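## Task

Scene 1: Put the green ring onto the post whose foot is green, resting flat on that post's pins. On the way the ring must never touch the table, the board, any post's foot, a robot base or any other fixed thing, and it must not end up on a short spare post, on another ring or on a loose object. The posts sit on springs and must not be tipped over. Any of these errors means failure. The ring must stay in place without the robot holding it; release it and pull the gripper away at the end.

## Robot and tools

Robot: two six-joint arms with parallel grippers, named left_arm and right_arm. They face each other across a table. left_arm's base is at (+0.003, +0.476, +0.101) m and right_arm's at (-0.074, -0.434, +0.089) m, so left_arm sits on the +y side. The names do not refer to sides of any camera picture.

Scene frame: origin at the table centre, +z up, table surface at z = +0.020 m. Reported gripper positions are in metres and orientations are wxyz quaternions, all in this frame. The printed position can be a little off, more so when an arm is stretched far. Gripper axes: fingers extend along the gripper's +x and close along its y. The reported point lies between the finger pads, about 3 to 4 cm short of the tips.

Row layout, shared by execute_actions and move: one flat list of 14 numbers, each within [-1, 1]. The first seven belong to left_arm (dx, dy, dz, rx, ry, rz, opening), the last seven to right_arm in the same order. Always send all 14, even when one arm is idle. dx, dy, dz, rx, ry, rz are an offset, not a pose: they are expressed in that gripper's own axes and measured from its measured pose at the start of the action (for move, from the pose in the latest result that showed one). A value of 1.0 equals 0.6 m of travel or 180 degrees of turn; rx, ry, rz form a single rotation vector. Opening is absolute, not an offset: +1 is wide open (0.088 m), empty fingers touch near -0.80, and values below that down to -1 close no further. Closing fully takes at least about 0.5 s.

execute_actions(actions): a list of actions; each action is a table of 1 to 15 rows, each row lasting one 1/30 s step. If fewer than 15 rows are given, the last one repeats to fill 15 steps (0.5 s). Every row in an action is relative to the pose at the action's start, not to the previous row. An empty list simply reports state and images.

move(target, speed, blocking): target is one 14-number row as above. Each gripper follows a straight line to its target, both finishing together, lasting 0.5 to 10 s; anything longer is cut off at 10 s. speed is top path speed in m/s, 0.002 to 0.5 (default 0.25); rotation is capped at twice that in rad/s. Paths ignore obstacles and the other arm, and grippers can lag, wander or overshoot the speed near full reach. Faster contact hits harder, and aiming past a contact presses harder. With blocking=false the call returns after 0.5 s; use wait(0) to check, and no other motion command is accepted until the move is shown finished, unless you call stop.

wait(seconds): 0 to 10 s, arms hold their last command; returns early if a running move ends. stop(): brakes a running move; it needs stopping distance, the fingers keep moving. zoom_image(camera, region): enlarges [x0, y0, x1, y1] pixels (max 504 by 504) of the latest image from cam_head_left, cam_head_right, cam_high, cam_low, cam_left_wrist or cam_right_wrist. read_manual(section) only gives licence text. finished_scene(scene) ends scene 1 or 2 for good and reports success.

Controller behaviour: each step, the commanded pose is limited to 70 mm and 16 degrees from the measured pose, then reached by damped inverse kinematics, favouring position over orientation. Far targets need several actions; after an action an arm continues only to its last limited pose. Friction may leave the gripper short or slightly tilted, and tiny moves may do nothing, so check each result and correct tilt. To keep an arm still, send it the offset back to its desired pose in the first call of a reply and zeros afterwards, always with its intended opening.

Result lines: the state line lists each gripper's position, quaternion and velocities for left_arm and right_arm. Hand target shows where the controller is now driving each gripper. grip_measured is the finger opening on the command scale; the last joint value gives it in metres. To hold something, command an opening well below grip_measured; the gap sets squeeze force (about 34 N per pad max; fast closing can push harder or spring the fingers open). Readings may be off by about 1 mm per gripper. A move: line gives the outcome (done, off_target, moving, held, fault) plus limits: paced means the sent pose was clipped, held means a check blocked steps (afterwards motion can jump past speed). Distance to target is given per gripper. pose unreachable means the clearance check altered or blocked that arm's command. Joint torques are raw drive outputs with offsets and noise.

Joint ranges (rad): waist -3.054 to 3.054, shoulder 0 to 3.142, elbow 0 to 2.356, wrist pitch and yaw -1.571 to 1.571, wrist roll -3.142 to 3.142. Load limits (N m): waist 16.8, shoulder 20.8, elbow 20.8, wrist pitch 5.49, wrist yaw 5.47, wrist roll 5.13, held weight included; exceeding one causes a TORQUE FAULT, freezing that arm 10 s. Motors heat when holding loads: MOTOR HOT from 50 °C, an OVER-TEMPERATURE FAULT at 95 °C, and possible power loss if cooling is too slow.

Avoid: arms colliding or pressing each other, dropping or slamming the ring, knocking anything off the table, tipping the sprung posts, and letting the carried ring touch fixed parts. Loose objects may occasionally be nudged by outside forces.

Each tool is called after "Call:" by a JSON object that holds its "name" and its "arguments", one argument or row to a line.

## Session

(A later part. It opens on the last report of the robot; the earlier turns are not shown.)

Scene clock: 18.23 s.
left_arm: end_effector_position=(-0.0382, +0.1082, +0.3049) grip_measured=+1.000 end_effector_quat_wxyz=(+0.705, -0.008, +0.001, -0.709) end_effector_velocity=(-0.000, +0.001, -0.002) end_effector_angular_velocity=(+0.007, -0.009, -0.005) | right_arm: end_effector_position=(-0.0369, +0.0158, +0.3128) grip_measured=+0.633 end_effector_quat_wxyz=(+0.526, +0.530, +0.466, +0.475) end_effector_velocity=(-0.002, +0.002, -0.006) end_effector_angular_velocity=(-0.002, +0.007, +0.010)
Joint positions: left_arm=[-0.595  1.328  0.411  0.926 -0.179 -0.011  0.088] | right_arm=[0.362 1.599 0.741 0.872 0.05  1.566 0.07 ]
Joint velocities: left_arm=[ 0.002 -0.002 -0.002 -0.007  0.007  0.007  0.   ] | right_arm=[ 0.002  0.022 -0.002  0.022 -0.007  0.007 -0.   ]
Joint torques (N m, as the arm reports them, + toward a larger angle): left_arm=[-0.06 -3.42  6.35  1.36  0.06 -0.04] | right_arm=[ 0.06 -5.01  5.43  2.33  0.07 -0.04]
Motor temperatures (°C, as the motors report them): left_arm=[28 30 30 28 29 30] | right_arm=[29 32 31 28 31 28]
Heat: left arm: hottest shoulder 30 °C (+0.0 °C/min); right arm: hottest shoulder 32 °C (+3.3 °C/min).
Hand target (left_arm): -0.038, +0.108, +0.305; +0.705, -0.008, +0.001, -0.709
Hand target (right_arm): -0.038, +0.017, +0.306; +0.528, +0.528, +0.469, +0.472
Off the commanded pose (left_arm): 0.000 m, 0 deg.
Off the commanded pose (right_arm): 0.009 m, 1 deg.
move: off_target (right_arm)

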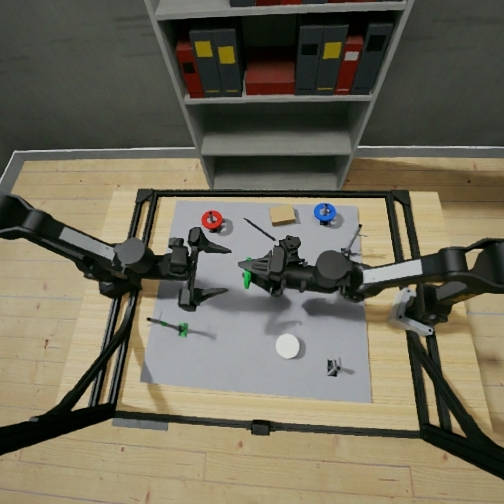

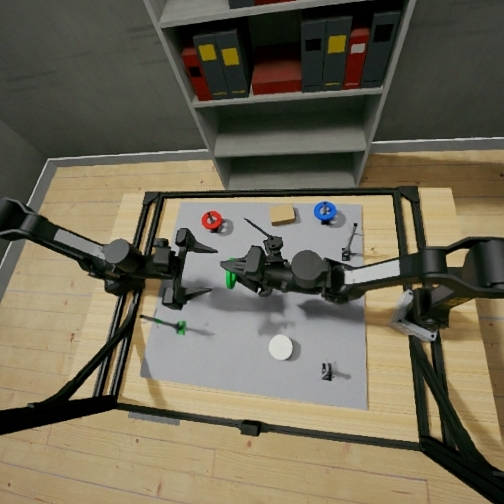

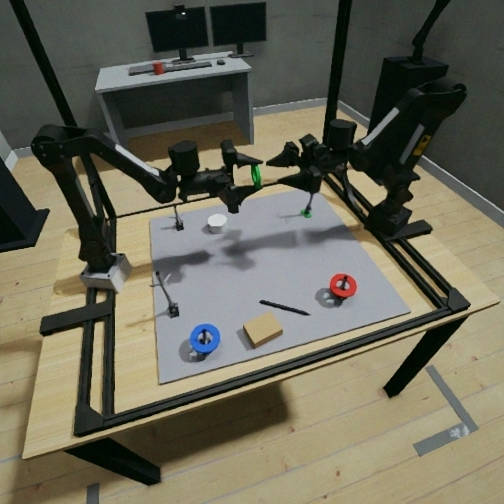

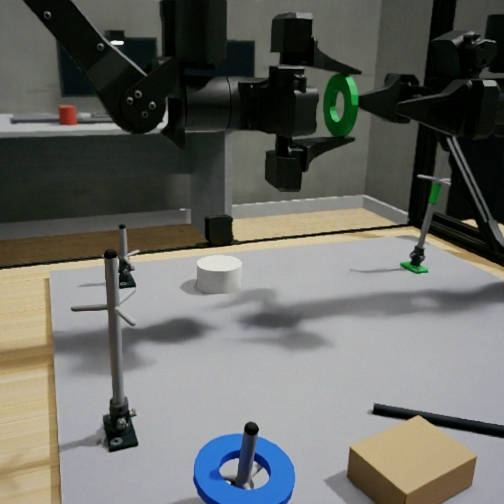

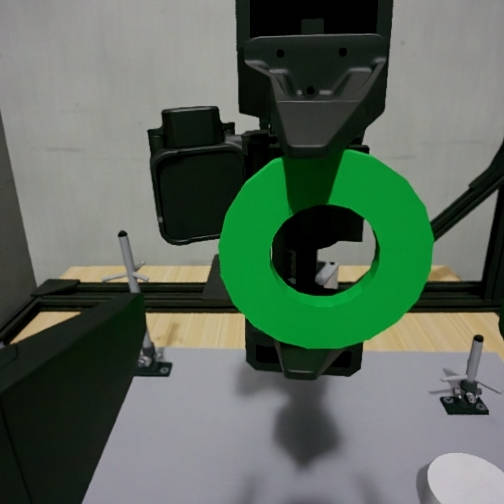

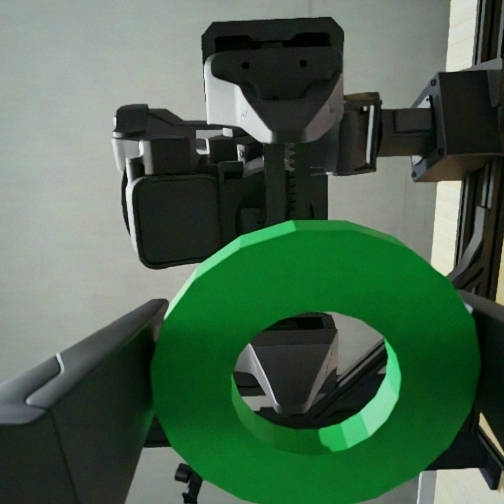

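Call:
{"name": "move", "arguments": {
  "target": [0.055,-0.006,0.003,0,0,0,1,0,0,0,0,0,0,0.35],
  "speed": 0.1
}}

Call:
{"name": "zoom_image", "arguments": {
  "camera": "cam_head_left",
  "region": [180, 220, 300, 320]
}}

Call:
{"name": "zoom_image", "arguments": {
  "camera": "cam_low",
  "region": [260, 30, 420, 190]
}}

Scene clock: 19.40 s.
left_arm: end_effector_position=(-0.0422, +0.0791, +0.3047) grip_measured=+1.000 end_effector_quat_wxyz=(+0.705, -0.005, +0.003, -0.709) end_effector_velocity=(-0.000, -0.002, +0.002) end_effector_angular_velocity=(-0.007, +0.009, -0.005) | right_arm: end_effector_position=(-0.0369, +0.0159, +0.3123) grip_measured=+0.633 end_effector_quat_wxyz=(+0.526, +0.530, +0.466, +0.475) end_effector_velocity=(+0.002, -0.001, -0.002) end_effector_angular_velocity=(-0.008, -0.007, -0.010)
Joint positions: left_arm=[-0.59   1.457  0.515  0.944 -0.174 -0.011  0.088] | right_arm=[0.362 1.601 0.741 0.874 0.051 1.566 0.07 ]
Joint velocities: left_arm=[ 0.002  0.007  0.007  0.007  0.007 -0.007  0.   ] | right_arm=[-0.002 -0.002 -0.002 -0.007  0.007 -0.007 -0.   ]
Joint torques (N m, as the arm reports them, + toward a larger angle): left_arm=[ 0.08 -3.4   7.7   1.53  0.12  0.  ] | right_arm=[-0.13 -6.12  6.08  1.86 -0.02 -0.1 ]
Motor temperatures (°C, as the motors report them): left_arm=[28 30 30 28 29 30] | right_arm=[29 32 31 28 31 28]
Heat: left arm: hottest shoulder 30 °C (+0.0 °C/min); right arm: hottest shoulder 32 °C (+3.1 °C/min).
Hand target (left_arm): -0.042, +0.075, +0.307; +0.705, -0.008, +0.001, -0.709
Hand target (right_arm): -0.037, +0.016, +0.313; +0.526, +0.530, +0.466, +0.475
Off the commanded pose (left_arm): 0.004 m, 0 deg.
Off the commanded pose (right_arm): 0.001 m, 0 deg.
move: done

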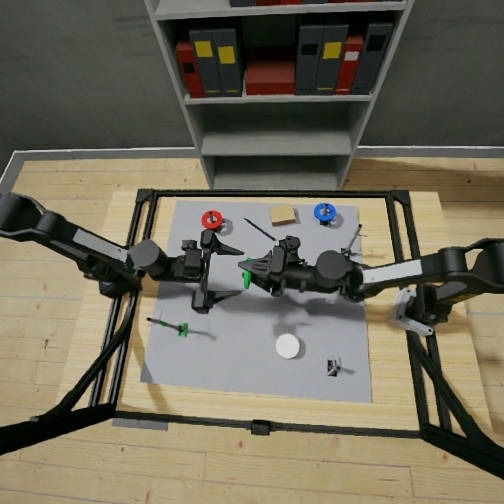

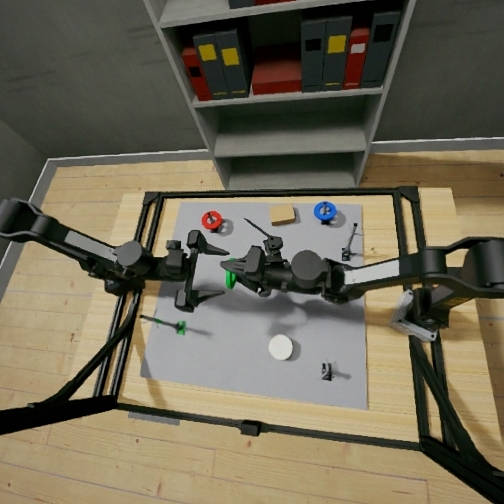

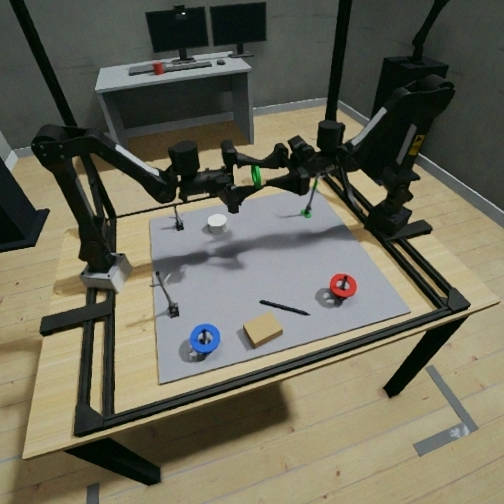

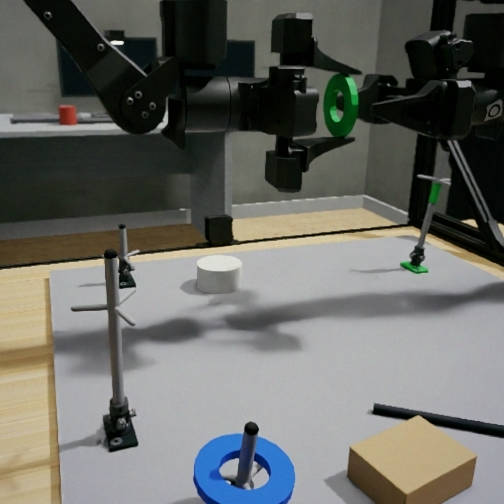

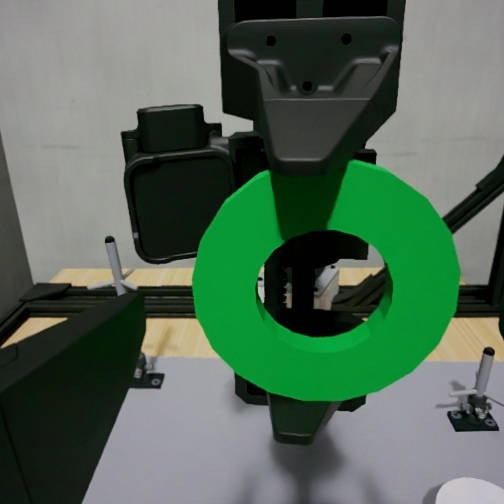

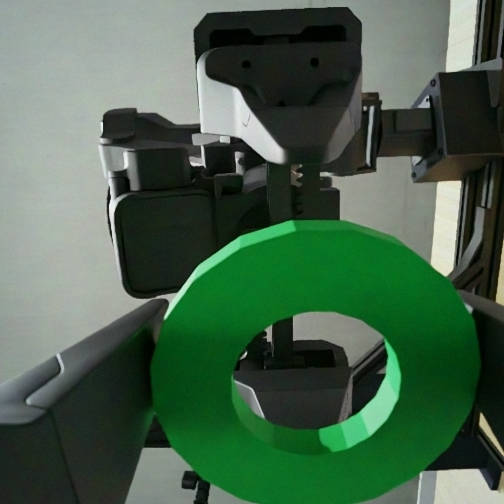

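Region (180, 220, 300, 320) of cam_head_left's 504x504 image, scaled by 4.200, with more detail than that image has.

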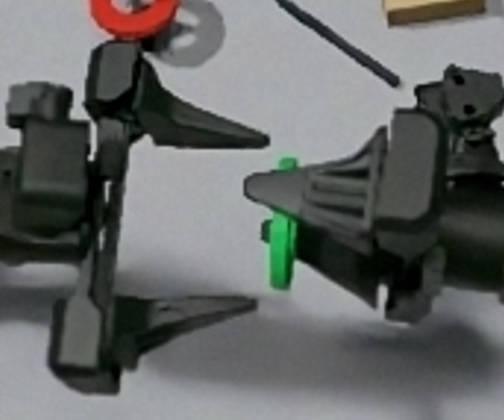

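Region (260, 30, 420, 190) of cam_low's 504x504 image, scaled by 3.150, with more detail than that image has.

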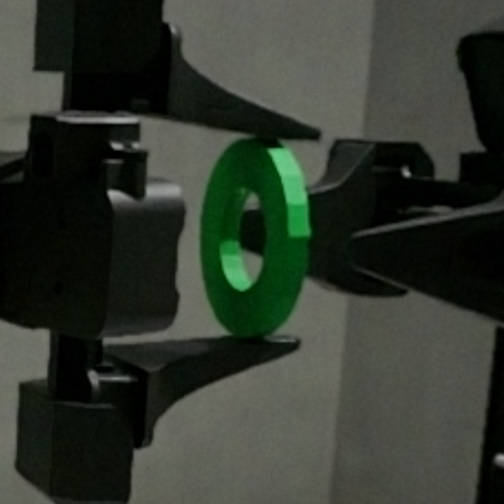

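Call:
{"name": "move", "arguments": {
  "target": [0.052,0,0.004,0,0,0,1,0,0,0,0,0,0,0.35],
  "speed": 0.1
}}

Call:
{"name": "zoom_image", "arguments": {
  "camera": "cam_head_left",
  "region": [180, 220, 300, 320]
}}

Call:
{"name": "zoom_image", "arguments": {
  "camera": "cam_low",
  "region": [260, 30, 420, 190]
}}

Scene clock: 20.40 s.
left_arm: end_effector_position=(-0.0428, +0.0517, +0.3059) grip_measured=+1.000 end_effector_quat_wxyz=(+0.705, -0.004, +0.004, -0.709) end_effector_velocity=(+0.002, -0.002, -0.002) end_effector_angular_velocity=(+0.007, +0.006, +0.010) | right_arm: end_effector_position=(-0.0369, +0.0159, +0.3123) grip_measured=+0.633 end_effector_quat_wxyz=(+0.526, +0.530, +0.466, +0.475) end_effector_velocity=(-0.000, -0.001, -0.002) end_effector_angular_velocity=(-0.008, -0.007, +0.005)
Joint positions: left_arm=[-0.575  1.559  0.618  0.941 -0.159 -0.011  0.088] | right_arm=[0.362 1.601 0.741 0.874 0.051 1.566 0.07 ]
Joint velocities: left_arm=[ 0.002  0.007  0.007 -0.007 -0.007 -0.007  0.   ] | right_arm=[-0.002 -0.002 -0.002 -0.007 -0.007 -0.007 -0.   ]
Joint torques (N m, as the arm reports them, + toward a larger angle): left_arm=[ 0.36 -4.    7.84  1.22  0.1  -0.02] | right_arm=[-0.09 -5.95  6.05  2.01  0.02 -0.1 ]
Motor temperatures (°C, as the motors report them): left_arm=[28 30 30 29 29 30] | right_arm=[29 32 31 28 31 28]
Heat: left arm: hottest shoulder 30 °C (+0.0 °C/min); right arm: hottest shoulder 32 °C (+2.9 °C/min).
Hand target (left_arm): -0.043, +0.048, +0.307; +0.705, -0.005, +0.003, -0.709
Hand target (right_arm): -0.037, +0.016, +0.312; +0.526, +0.530, +0.466, +0.475
Off the commanded pose (left_arm): 0.004 m, 0 deg.
Off the commanded pose (right_arm): 0.000 m, 0 deg.
move: done

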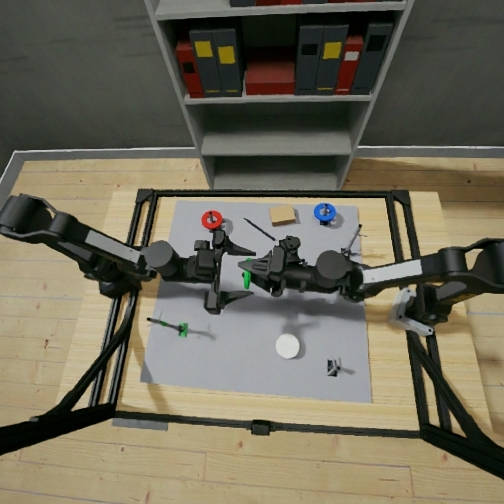

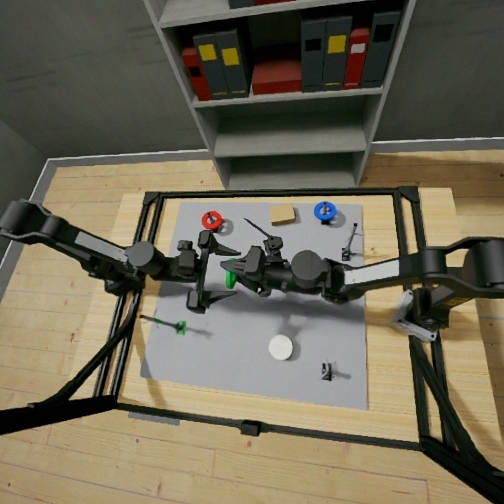

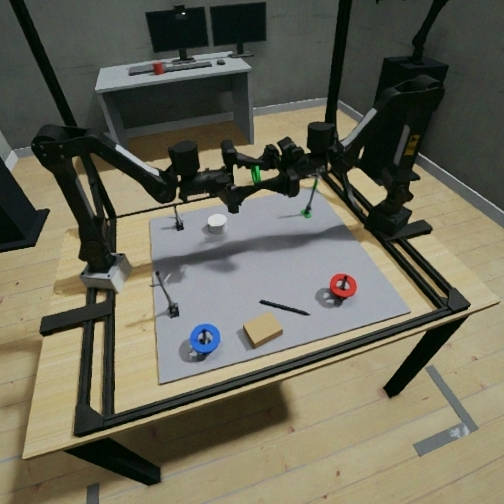

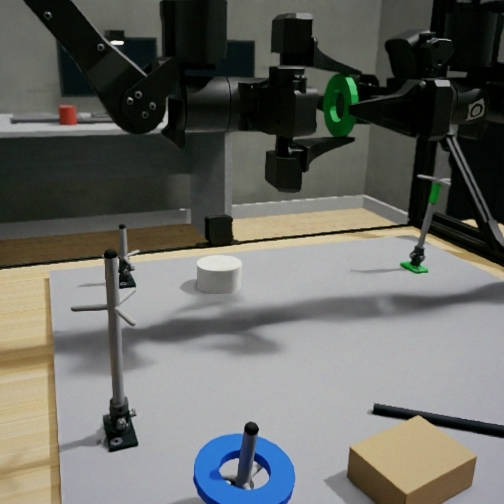

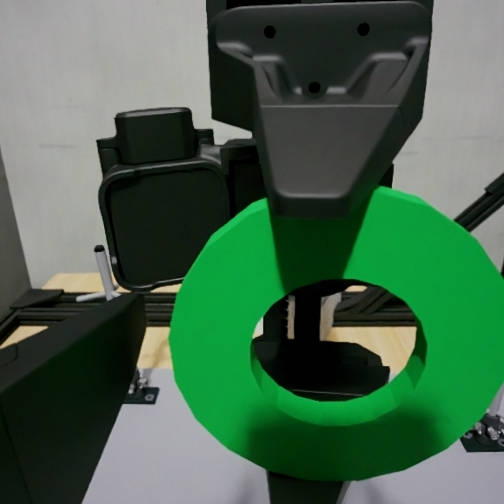

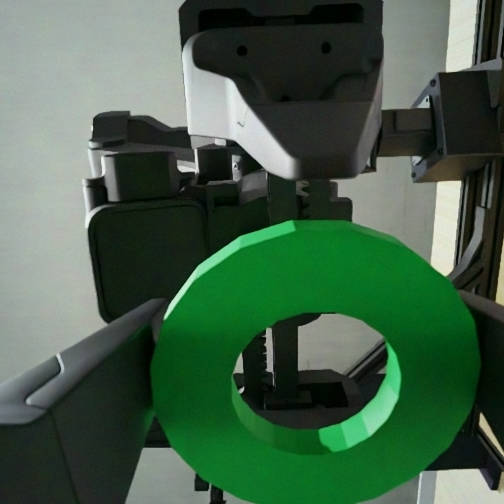

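Region (180, 220, 300, 320) of cam_head_left's 504x504 image, scaled by 4.200, with more detail than that image has.

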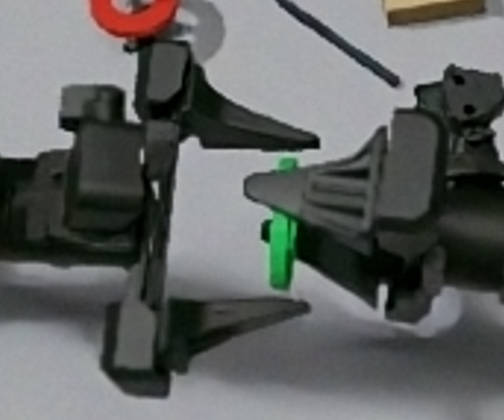

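Region (260, 30, 420, 190) of cam_low's 504x504 image, scaled by 3.150, with more detail than that image has.

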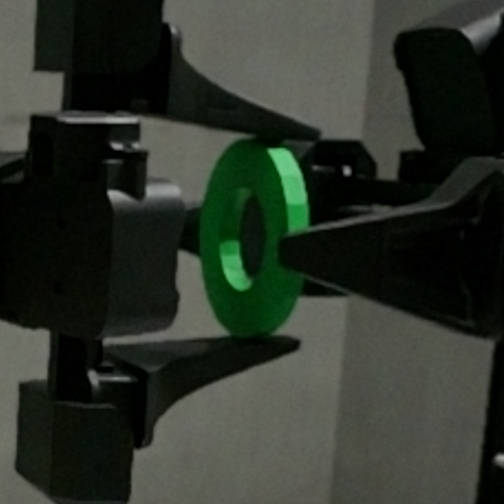

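Good. Close left.

Call:
{"name": "execute_actions", "arguments": {
  "actions": [
    [[0,0,0,0,0,0,0.85,0,0,0,0,0,0,0.35],[0,0,0,0,0,0,0.8,0,0,0,0,0,0,0.35],[0,0,0,0,0,0,0.75,0,0,0,0,0,0,0.35],[0,0,0,0,0,0,0.7,0,0,0,0,0,0,0.35],[0,0,0,0,0,0,0.65,0,0,0,0,0,0,0.35],[0,0,0,0,0,0,0.6,0,0,0,0,0,0,0.35],[0,0,0,0,0,0,0.55,0,0,0,0,0,0,0.35],[0,0,0,0,0,0,0.5,0,0,0,0,0,0,0.35],[0,0,0,0,0,0,0.45,0,0,0,0,0,0,0.35],[0,0,0,0,0,0,0.4,0,0,0,0,0,0,0.35],[0,0,0,0,0,0,0.35,0,0,0,0,0,0,0.35]]
  ]
}}

Scene clock: 21.07 s.
left_arm: end_effector_position=(-0.0434, +0.0514, +0.3059) grip_measured=+0.644 end_effector_quat_wxyz=(+0.704, -0.004, +0.004, -0.710) end_effector_velocity=(+0.000, +0.001, -0.005) end_effector_angular_velocity=(+0.022, +0.018, +0.005) | right_arm: end_effector_position=(-0.0361, +0.0159, +0.3123) grip_measured=+0.632 end_effector_quat_wxyz=(+0.527, +0.531, +0.465, +0.474) end_effector_velocity=(+0.002, -0.000, +0.000) end_effector_angular_velocity=(-0.005, -0.022, -0.000)
Joint positions: left_arm=[-0.576  1.561  0.619  0.941 -0.157 -0.011  0.071] | right_arm=[0.361 1.601 0.741 0.874 0.052 1.566 0.07 ]
Joint velocities: left_arm=[-0.002 -0.002 -0.002 -0.022 -0.007 -0.022 -0.   ] | right_arm=[-0.007 -0.002  0.002 -0.007 -0.007 -0.022 -0.   ]
Joint torques (N m, as the arm reports them, + toward a larger angle): left_arm=[ 0.07 -5.03  6.04  1.37  0.03 -0.02] | right_arm=[ 0.01 -5.99  6.07  2.   -0.02 -0.09]
Motor temperatures (°C, as the motors report them): left_arm=[28 30 30 29 29 30] | right_arm=[29 32 31 28 31 28]
Heat: left arm: hottest shoulder 30 °C (+0.0 °C/min); right arm: hottest shoulder 32 °C (+2.8 °C/min).
Hand target (left_arm): -0.043, +0.052, +0.306; +0.705, -0.004, +0.004, -0.709
Hand target (right_arm): -0.037, +0.016, +0.312; +0.526, +0.530, +0.466, +0.475
Off the commanded pose (left_arm): 0.001 m, 0 deg.
Off the commanded pose (right_arm): 0.001 m, 0 deg.

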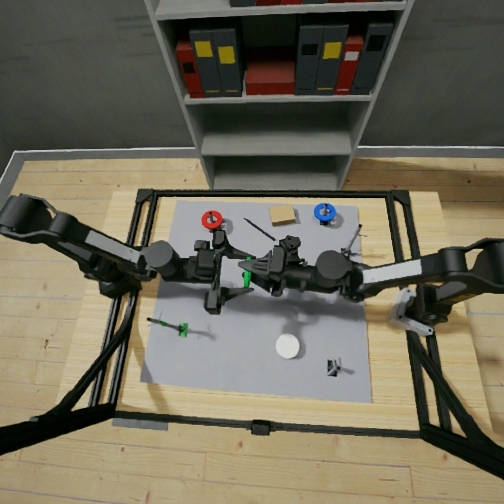

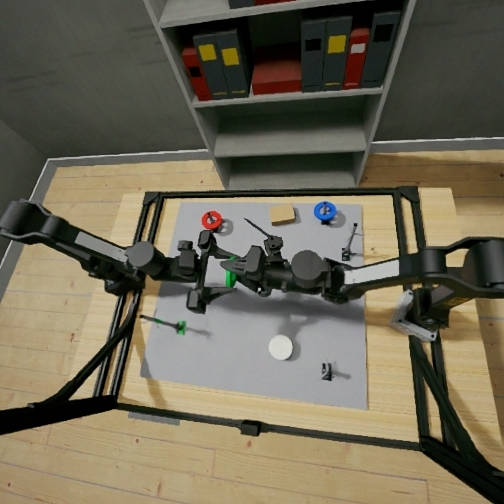

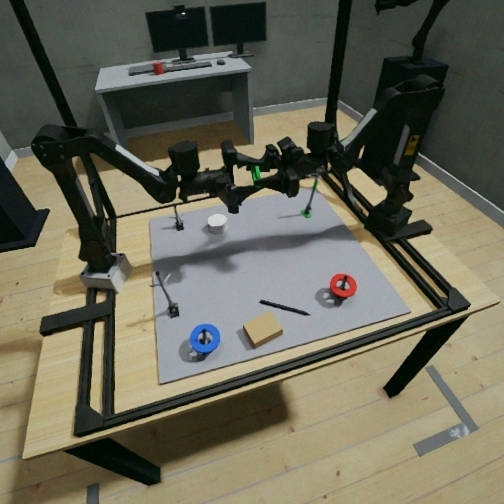

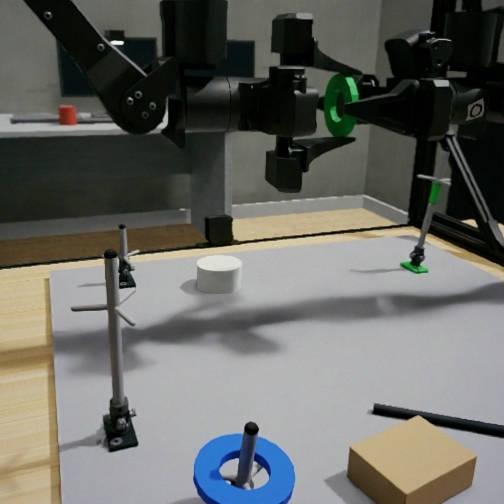

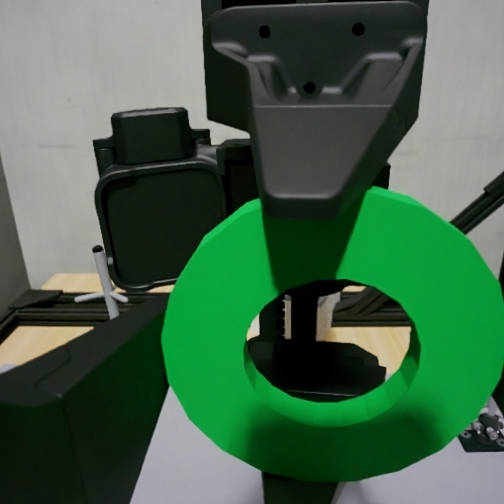

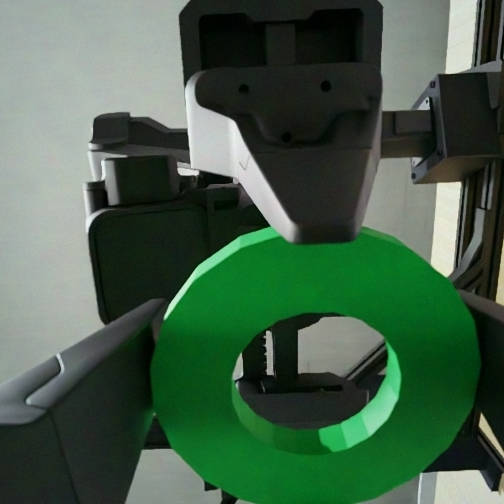

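Call:
{"name": "execute_actions", "arguments": {
  "actions": [
    [[0,0,0,0,0,0,0.35,0,0,0,0,0,0,1],[0,0,0,0,0,0,0.35,0,0,0,0,0,0,1],[0,0,0,0,0,0,0.35,0,0,0,0,0,0,1],[0,0,0,0,0,0,0.35,0,0,0,0,0,0,1],[0,0,0,0,0,0,0.35,0,0,0,0,0,0,1],[0,0,0,0,0,0,0.35,0,0,0,0,0,0,1],[0,0,0,0,0,0,0.35,0,0,0,0,0,0,1],[0,0,0,0,0,0,0.35,-0.005,0,0,0,0,0,1],[0,0,0,0,0,0,0.35,-0.01,0,0,0,0,0,1],[0,0,0,0,0,0,0.35,-0.018,0,0,0,0,0,1],[0,0,0,0,0,0,0.35,-0.026,0,0,0,0,0,1],[0,0,0,0,0,0,0.35,-0.034,0,0,0,0,0,1],[0,0,0,0,0,0,0.35,-0.042,0,0,0,0,0,1],[0,0,0,0,0,0,0.35,-0.05,0,0,0,0,0,1],[0,0,0,0,0,0,0.35,-0.058,0,0,0,0,0,1]]
  ]
}}

Call:
{"name": "move", "arguments": {
  "target": [-0.412,-0.16,-0.043,0.155,0.411,-0.15,0.35,-0.15,0,0,0,0,0,1],
  "speed": 0.35
}}

Call:
{"name": "zoom_image", "arguments": {
  "camera": "cam_low",
  "region": [364, 60, 504, 220]
}}

Scene clock: 21.97 s.
left_arm: end_effector_position=(-0.0434, +0.0514, +0.3059) grip_measured=+0.644 end_effector_quat_wxyz=(+0.704, -0.004, +0.004, -0.710) end_effector_velocity=(+0.005, +0.001, -0.002) end_effector_angular_velocity=(+0.007, +0.006, +0.034) | right_arm: end_effector_position=(-0.0371, +0.0008, +0.3105) grip_measured=+0.991 end_effector_quat_wxyz=(+0.528, +0.530, +0.466, +0.473) end_effector_velocity=(-0.010, -0.115, -0.008) end_effector_angular_velocity=(-0.023, -0.006, -0.010)
Joint positions: left_arm=[-0.576  1.561  0.619  0.941 -0.157 -0.011  0.071] | right_arm=[0.361 1.546 0.682 0.874 0.053 1.566 0.088]
Joint velocities: left_arm=[-0.002 -0.002 -0.002 -0.007 -0.037 -0.007 -0.   ] | right_arm=[ 0.012 -0.437 -0.437 -0.022  0.022 -0.007  0.006]
Joint torques (N m, as the arm reports them, + toward a larger angle): left_arm=[-0.16 -4.99  6.14  1.35  0.06 -0.01] | right_arm=[ 0.06 -7.05  4.71  2.21  0.04 -0.09]
Motor temperatures (°C, as the motors report them): left_arm=[28 30 30 29 29 30] | right_arm=[29 32 32 29 31 28]
Heat: left arm: hottest shoulder 30 °C (+0.0 °C/min); right arm: hottest shoulder 32 °C (+2.7 °C/min).
Hand target (left_arm): -0.043, +0.051, +0.306; +0.704, -0.004, +0.004, -0.710
Hand target (right_arm): -0.040, -0.016, +0.311; +0.527, +0.531, +0.465, +0.474
Off the commanded pose (left_arm): 0.000 m, 0 deg.
Off the commanded pose (right_arm): 0.020 m, 0 deg.

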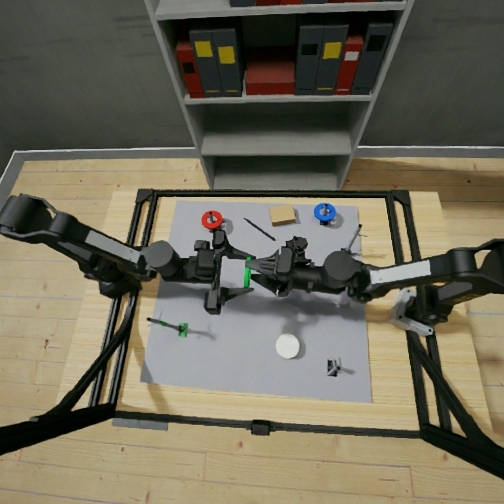

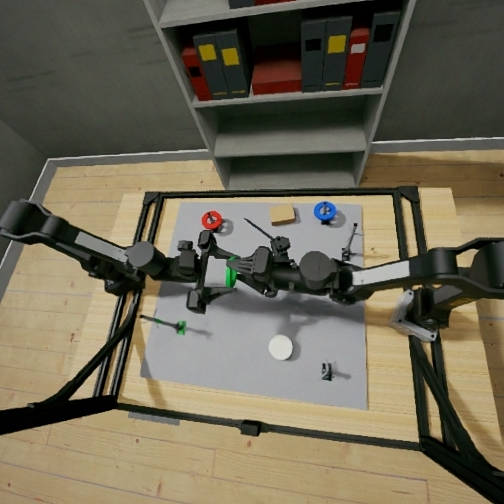

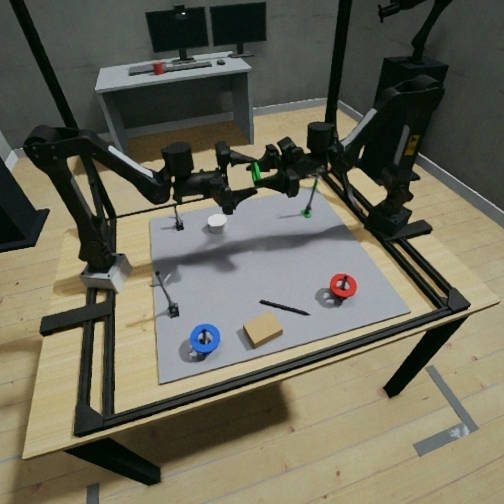

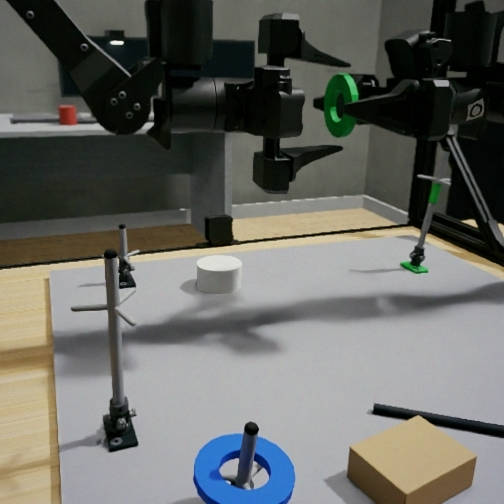

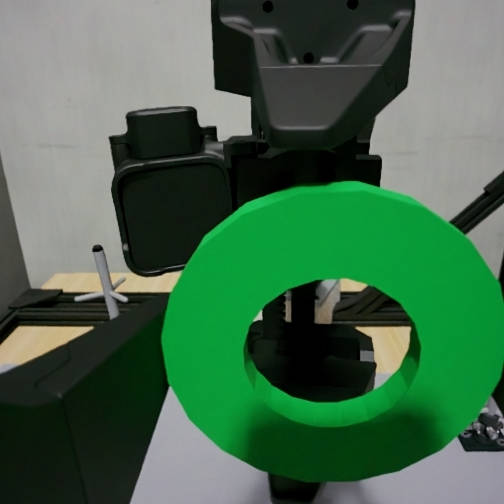

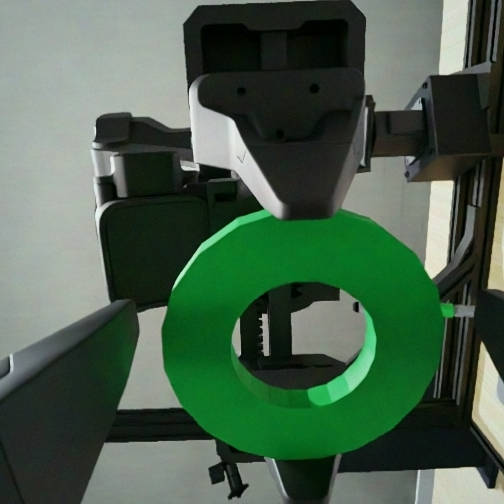

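Scene clock: 24.63 s.
left_arm: end_effector_position=(-0.1328, +0.3007, +0.2774) grip_measured=+0.644 end_effector_quat_wxyz=(+0.375, +0.578, +0.253, -0.679) end_effector_velocity=(+0.002, +0.003, -0.002) end_effector_angular_velocity=(+0.016, -0.019, +0.016) | right_arm: end_effector_position=(-0.0468, -0.0857, +0.3132) grip_measured=+1.000 end_effector_quat_wxyz=(+0.526, +0.532, +0.464, +0.474) end_effector_velocity=(-0.000, -0.001, -0.003) end_effector_angular_velocity=(-0.018, -0.007, +0.005)
Joint positions: left_arm=[-1.144  1.221  1.132 -1.285 -0.108 -0.079  0.071] | right_arm=[0.381 1.145 0.396 0.766 0.074 1.566 0.088]
Joint velocities: left_arm=[-0.007  0.007  0.002 -0.022 -0.007 -0.022  0.   ] | right_arm=[-0.002 -0.007 -0.002 -0.022 -0.007 -0.007  0.   ]
Joint torques (N m, as the arm reports them, + toward a larger angle): left_arm=[-0.36 -2.08  8.04  0.02  0.05 -0.29] | right_arm=[ 0.19 -3.92  4.82  1.8   0.08 -0.11]
Motor temperatures (°C, as the motors report them): left_arm=[28 30 31 29 29 30] | right_arm=[29 33 32 29 31 28]
Heat: left arm: hottest elbow 31 °C (+2.4 °C/min); right arm: hottest shoulder 33 °C (+4.9 °C/min).
Hand target (left_arm): -0.136, +0.300, +0.280; +0.375, +0.576, +0.255, -0.681
Hand target (right_arm): -0.048, -0.089, +0.310; +0.528, +0.530, +0.466, +0.473
Off the commanded pose (left_arm): 0.006 m, 1 deg.
Off the commanded pose (right_arm): 0.005 m, 0 deg.
move: done

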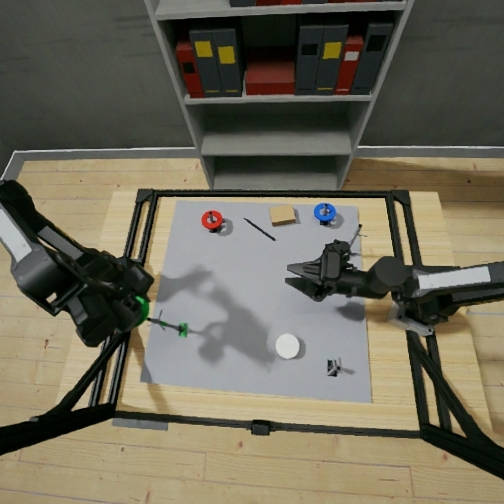

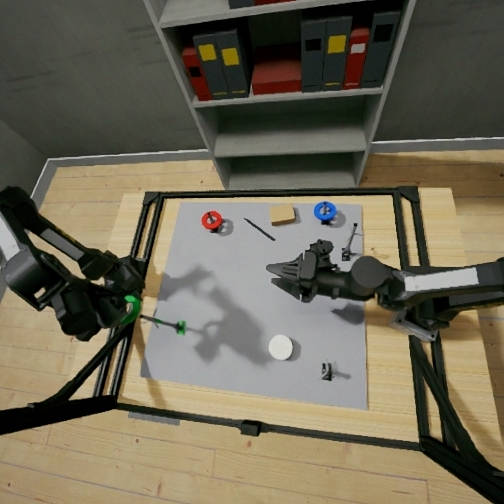

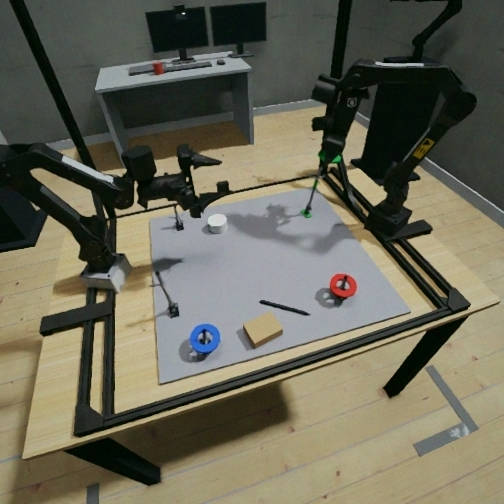

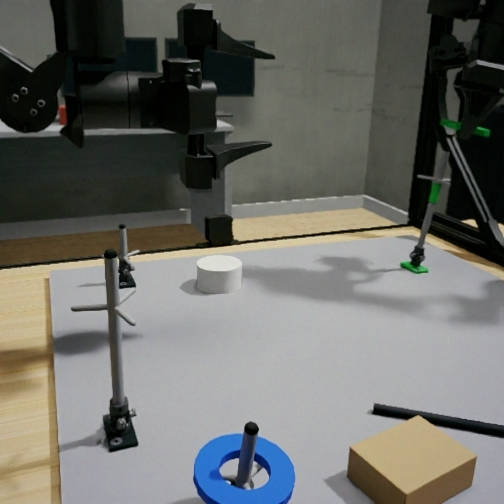

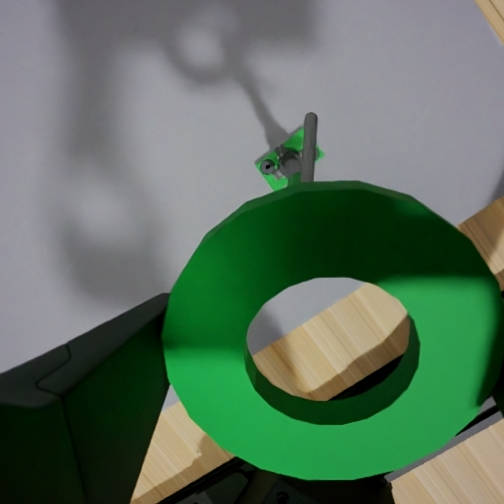

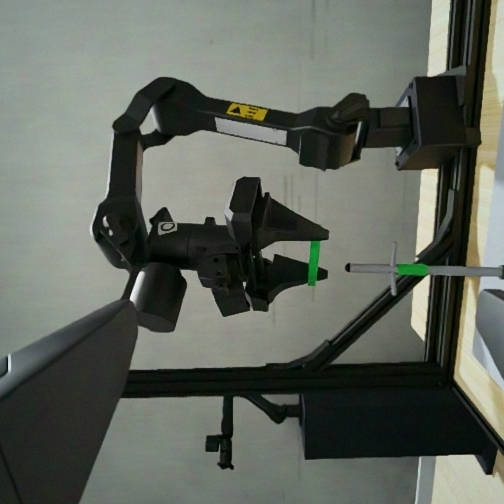

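Region (364, 60, 504, 220) of cam_low's 504x504 image, scaled by 3.150, with more detail than that image has; it fills the left 441 columns of this view, and the rest is white.

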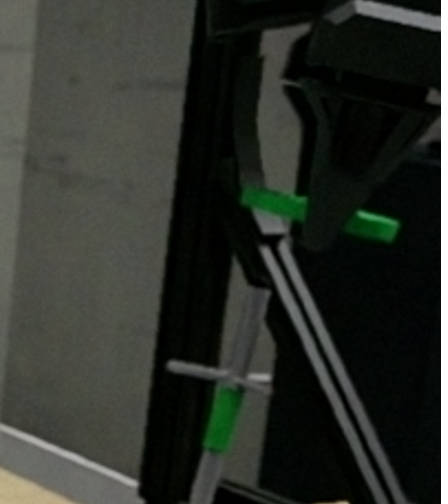

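Call:
{"name": "move", "arguments": {
  "target": [0.033,-0.006,0.022,0,0,0,0.35,0,0,0,0,0,0,1],
  "speed": 0.1
}}

Call:
{"name": "zoom_image", "arguments": {
  "camera": "cam_right_wrist",
  "region": [240, 170, 440, 370]
}}

Call:
{"name": "zoom_image", "arguments": {
  "camera": "cam_low",
  "region": [364, 60, 504, 220]
}}

Scene clock: 25.67 s.
left_arm: end_effector_position=(-0.1451, +0.2874, +0.2660) grip_measured=+0.644 end_effector_quat_wxyz=(+0.377, +0.572, +0.251, -0.684) end_effector_velocity=(+0.001, -0.003, -0.002) end_effector_angular_velocity=(-0.013, -0.019, -0.005) | right_arm: end_effector_position=(-0.0468, -0.0858, +0.3131) grip_measured=+1.000 end_effector_quat_wxyz=(+0.526, +0.532, +0.464, +0.474) end_effector_velocity=(-0.000, -0.000, -0.002) end_effector_angular_velocity=(-0.010, -0.022, +0.005)
Joint positions: left_arm=[-1.145  1.271  1.116 -1.202 -0.107 -0.08   0.071] | right_arm=[0.381 1.145 0.396 0.766 0.074 1.566 0.088]
Joint velocities: left_arm=[-0.002  0.007 -0.002  0.007 -0.022  0.007 -0.   ] | right_arm=[-0.002 -0.002 -0.002 -0.007 -0.007 -0.022  0.   ]
Joint torques (N m, as the arm reports them, + toward a larger angle): left_arm=[-0.3  -2.47  4.92  0.38 -0.06 -0.12] | right_arm=[-0.11 -3.22  6.39  2.04  0.02 -0.11]
Motor temperatures (°C, as the motors report them): left_arm=[28 30 31 29 29 30] | right_arm=[29 33 32 29 31 28]
Heat: left arm: hottest elbow 31 °C (+2.3 °C/min); right arm: hottest shoulder 33 °C (+4.7 °C/min).
Hand target (left_arm): -0.145, +0.288, +0.261; +0.375, +0.578, +0.253, -0.679
Hand target (right_arm): -0.047, -0.086, +0.313; +0.526, +0.532, +0.464, +0.474
Off the commanded pose (left_arm): 0.006 m, 1 deg.
Off the commanded pose (right_arm): 0.000 m, 0 deg.
move: done

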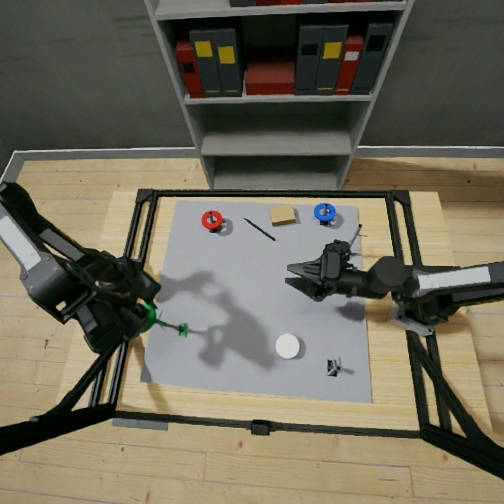

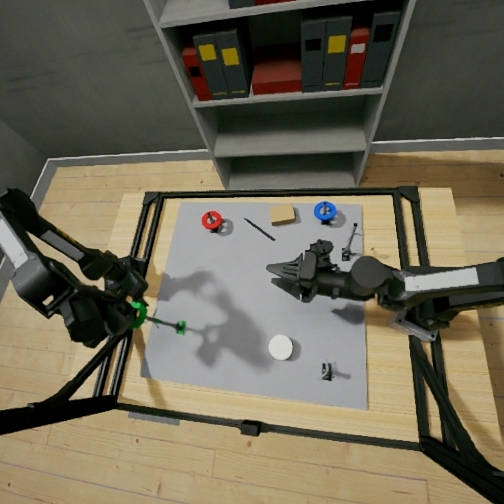

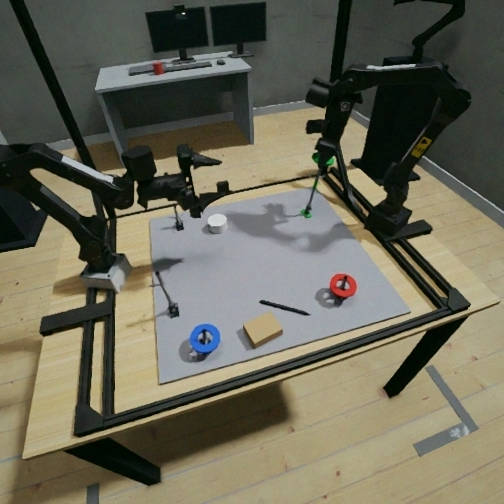

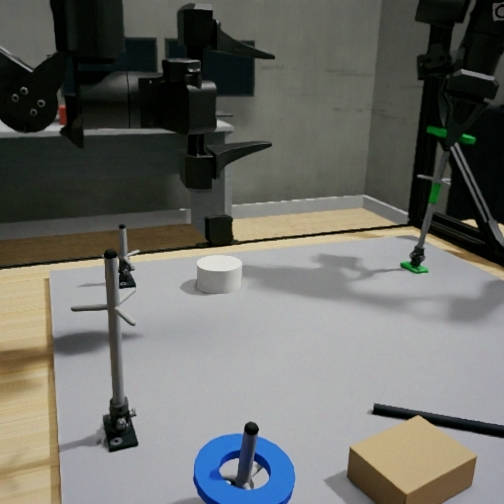

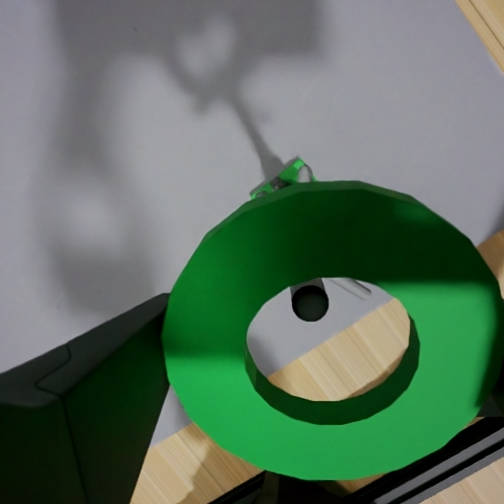

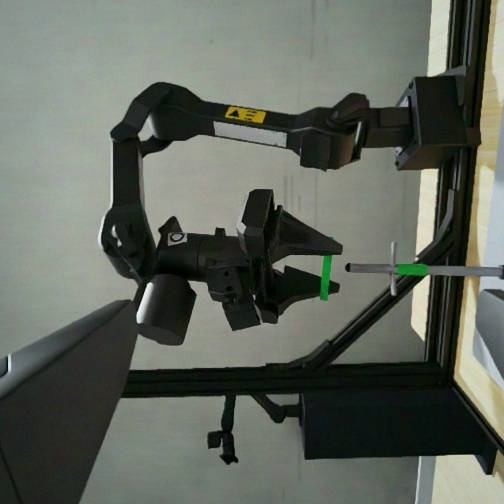

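Region (240, 170, 440, 370) of cam_right_wrist's 504x504 image, scaled by 2.520, with more detail than that image has.

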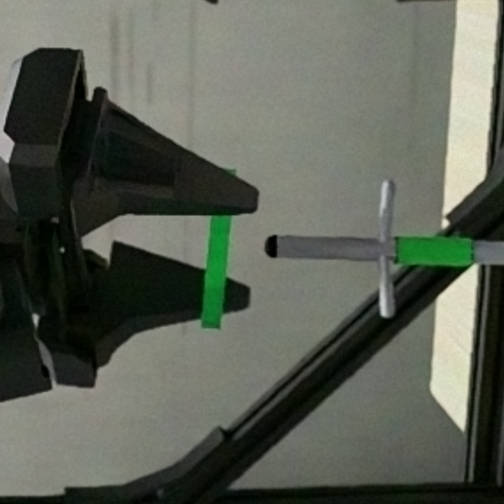

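Region (364, 60, 504, 220) of cam_low's 504x504 image, scaled by 3.150, with more detail than that image has; it fills the left 441 columns of this view, and the rest is white.

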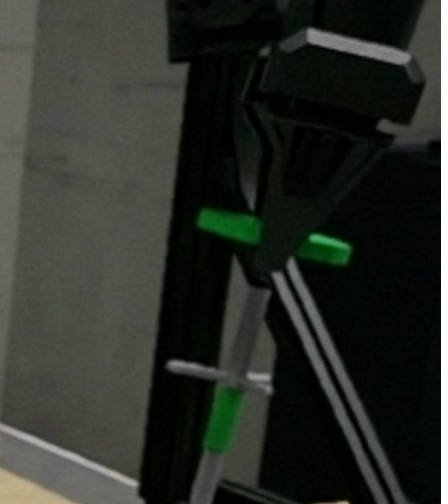

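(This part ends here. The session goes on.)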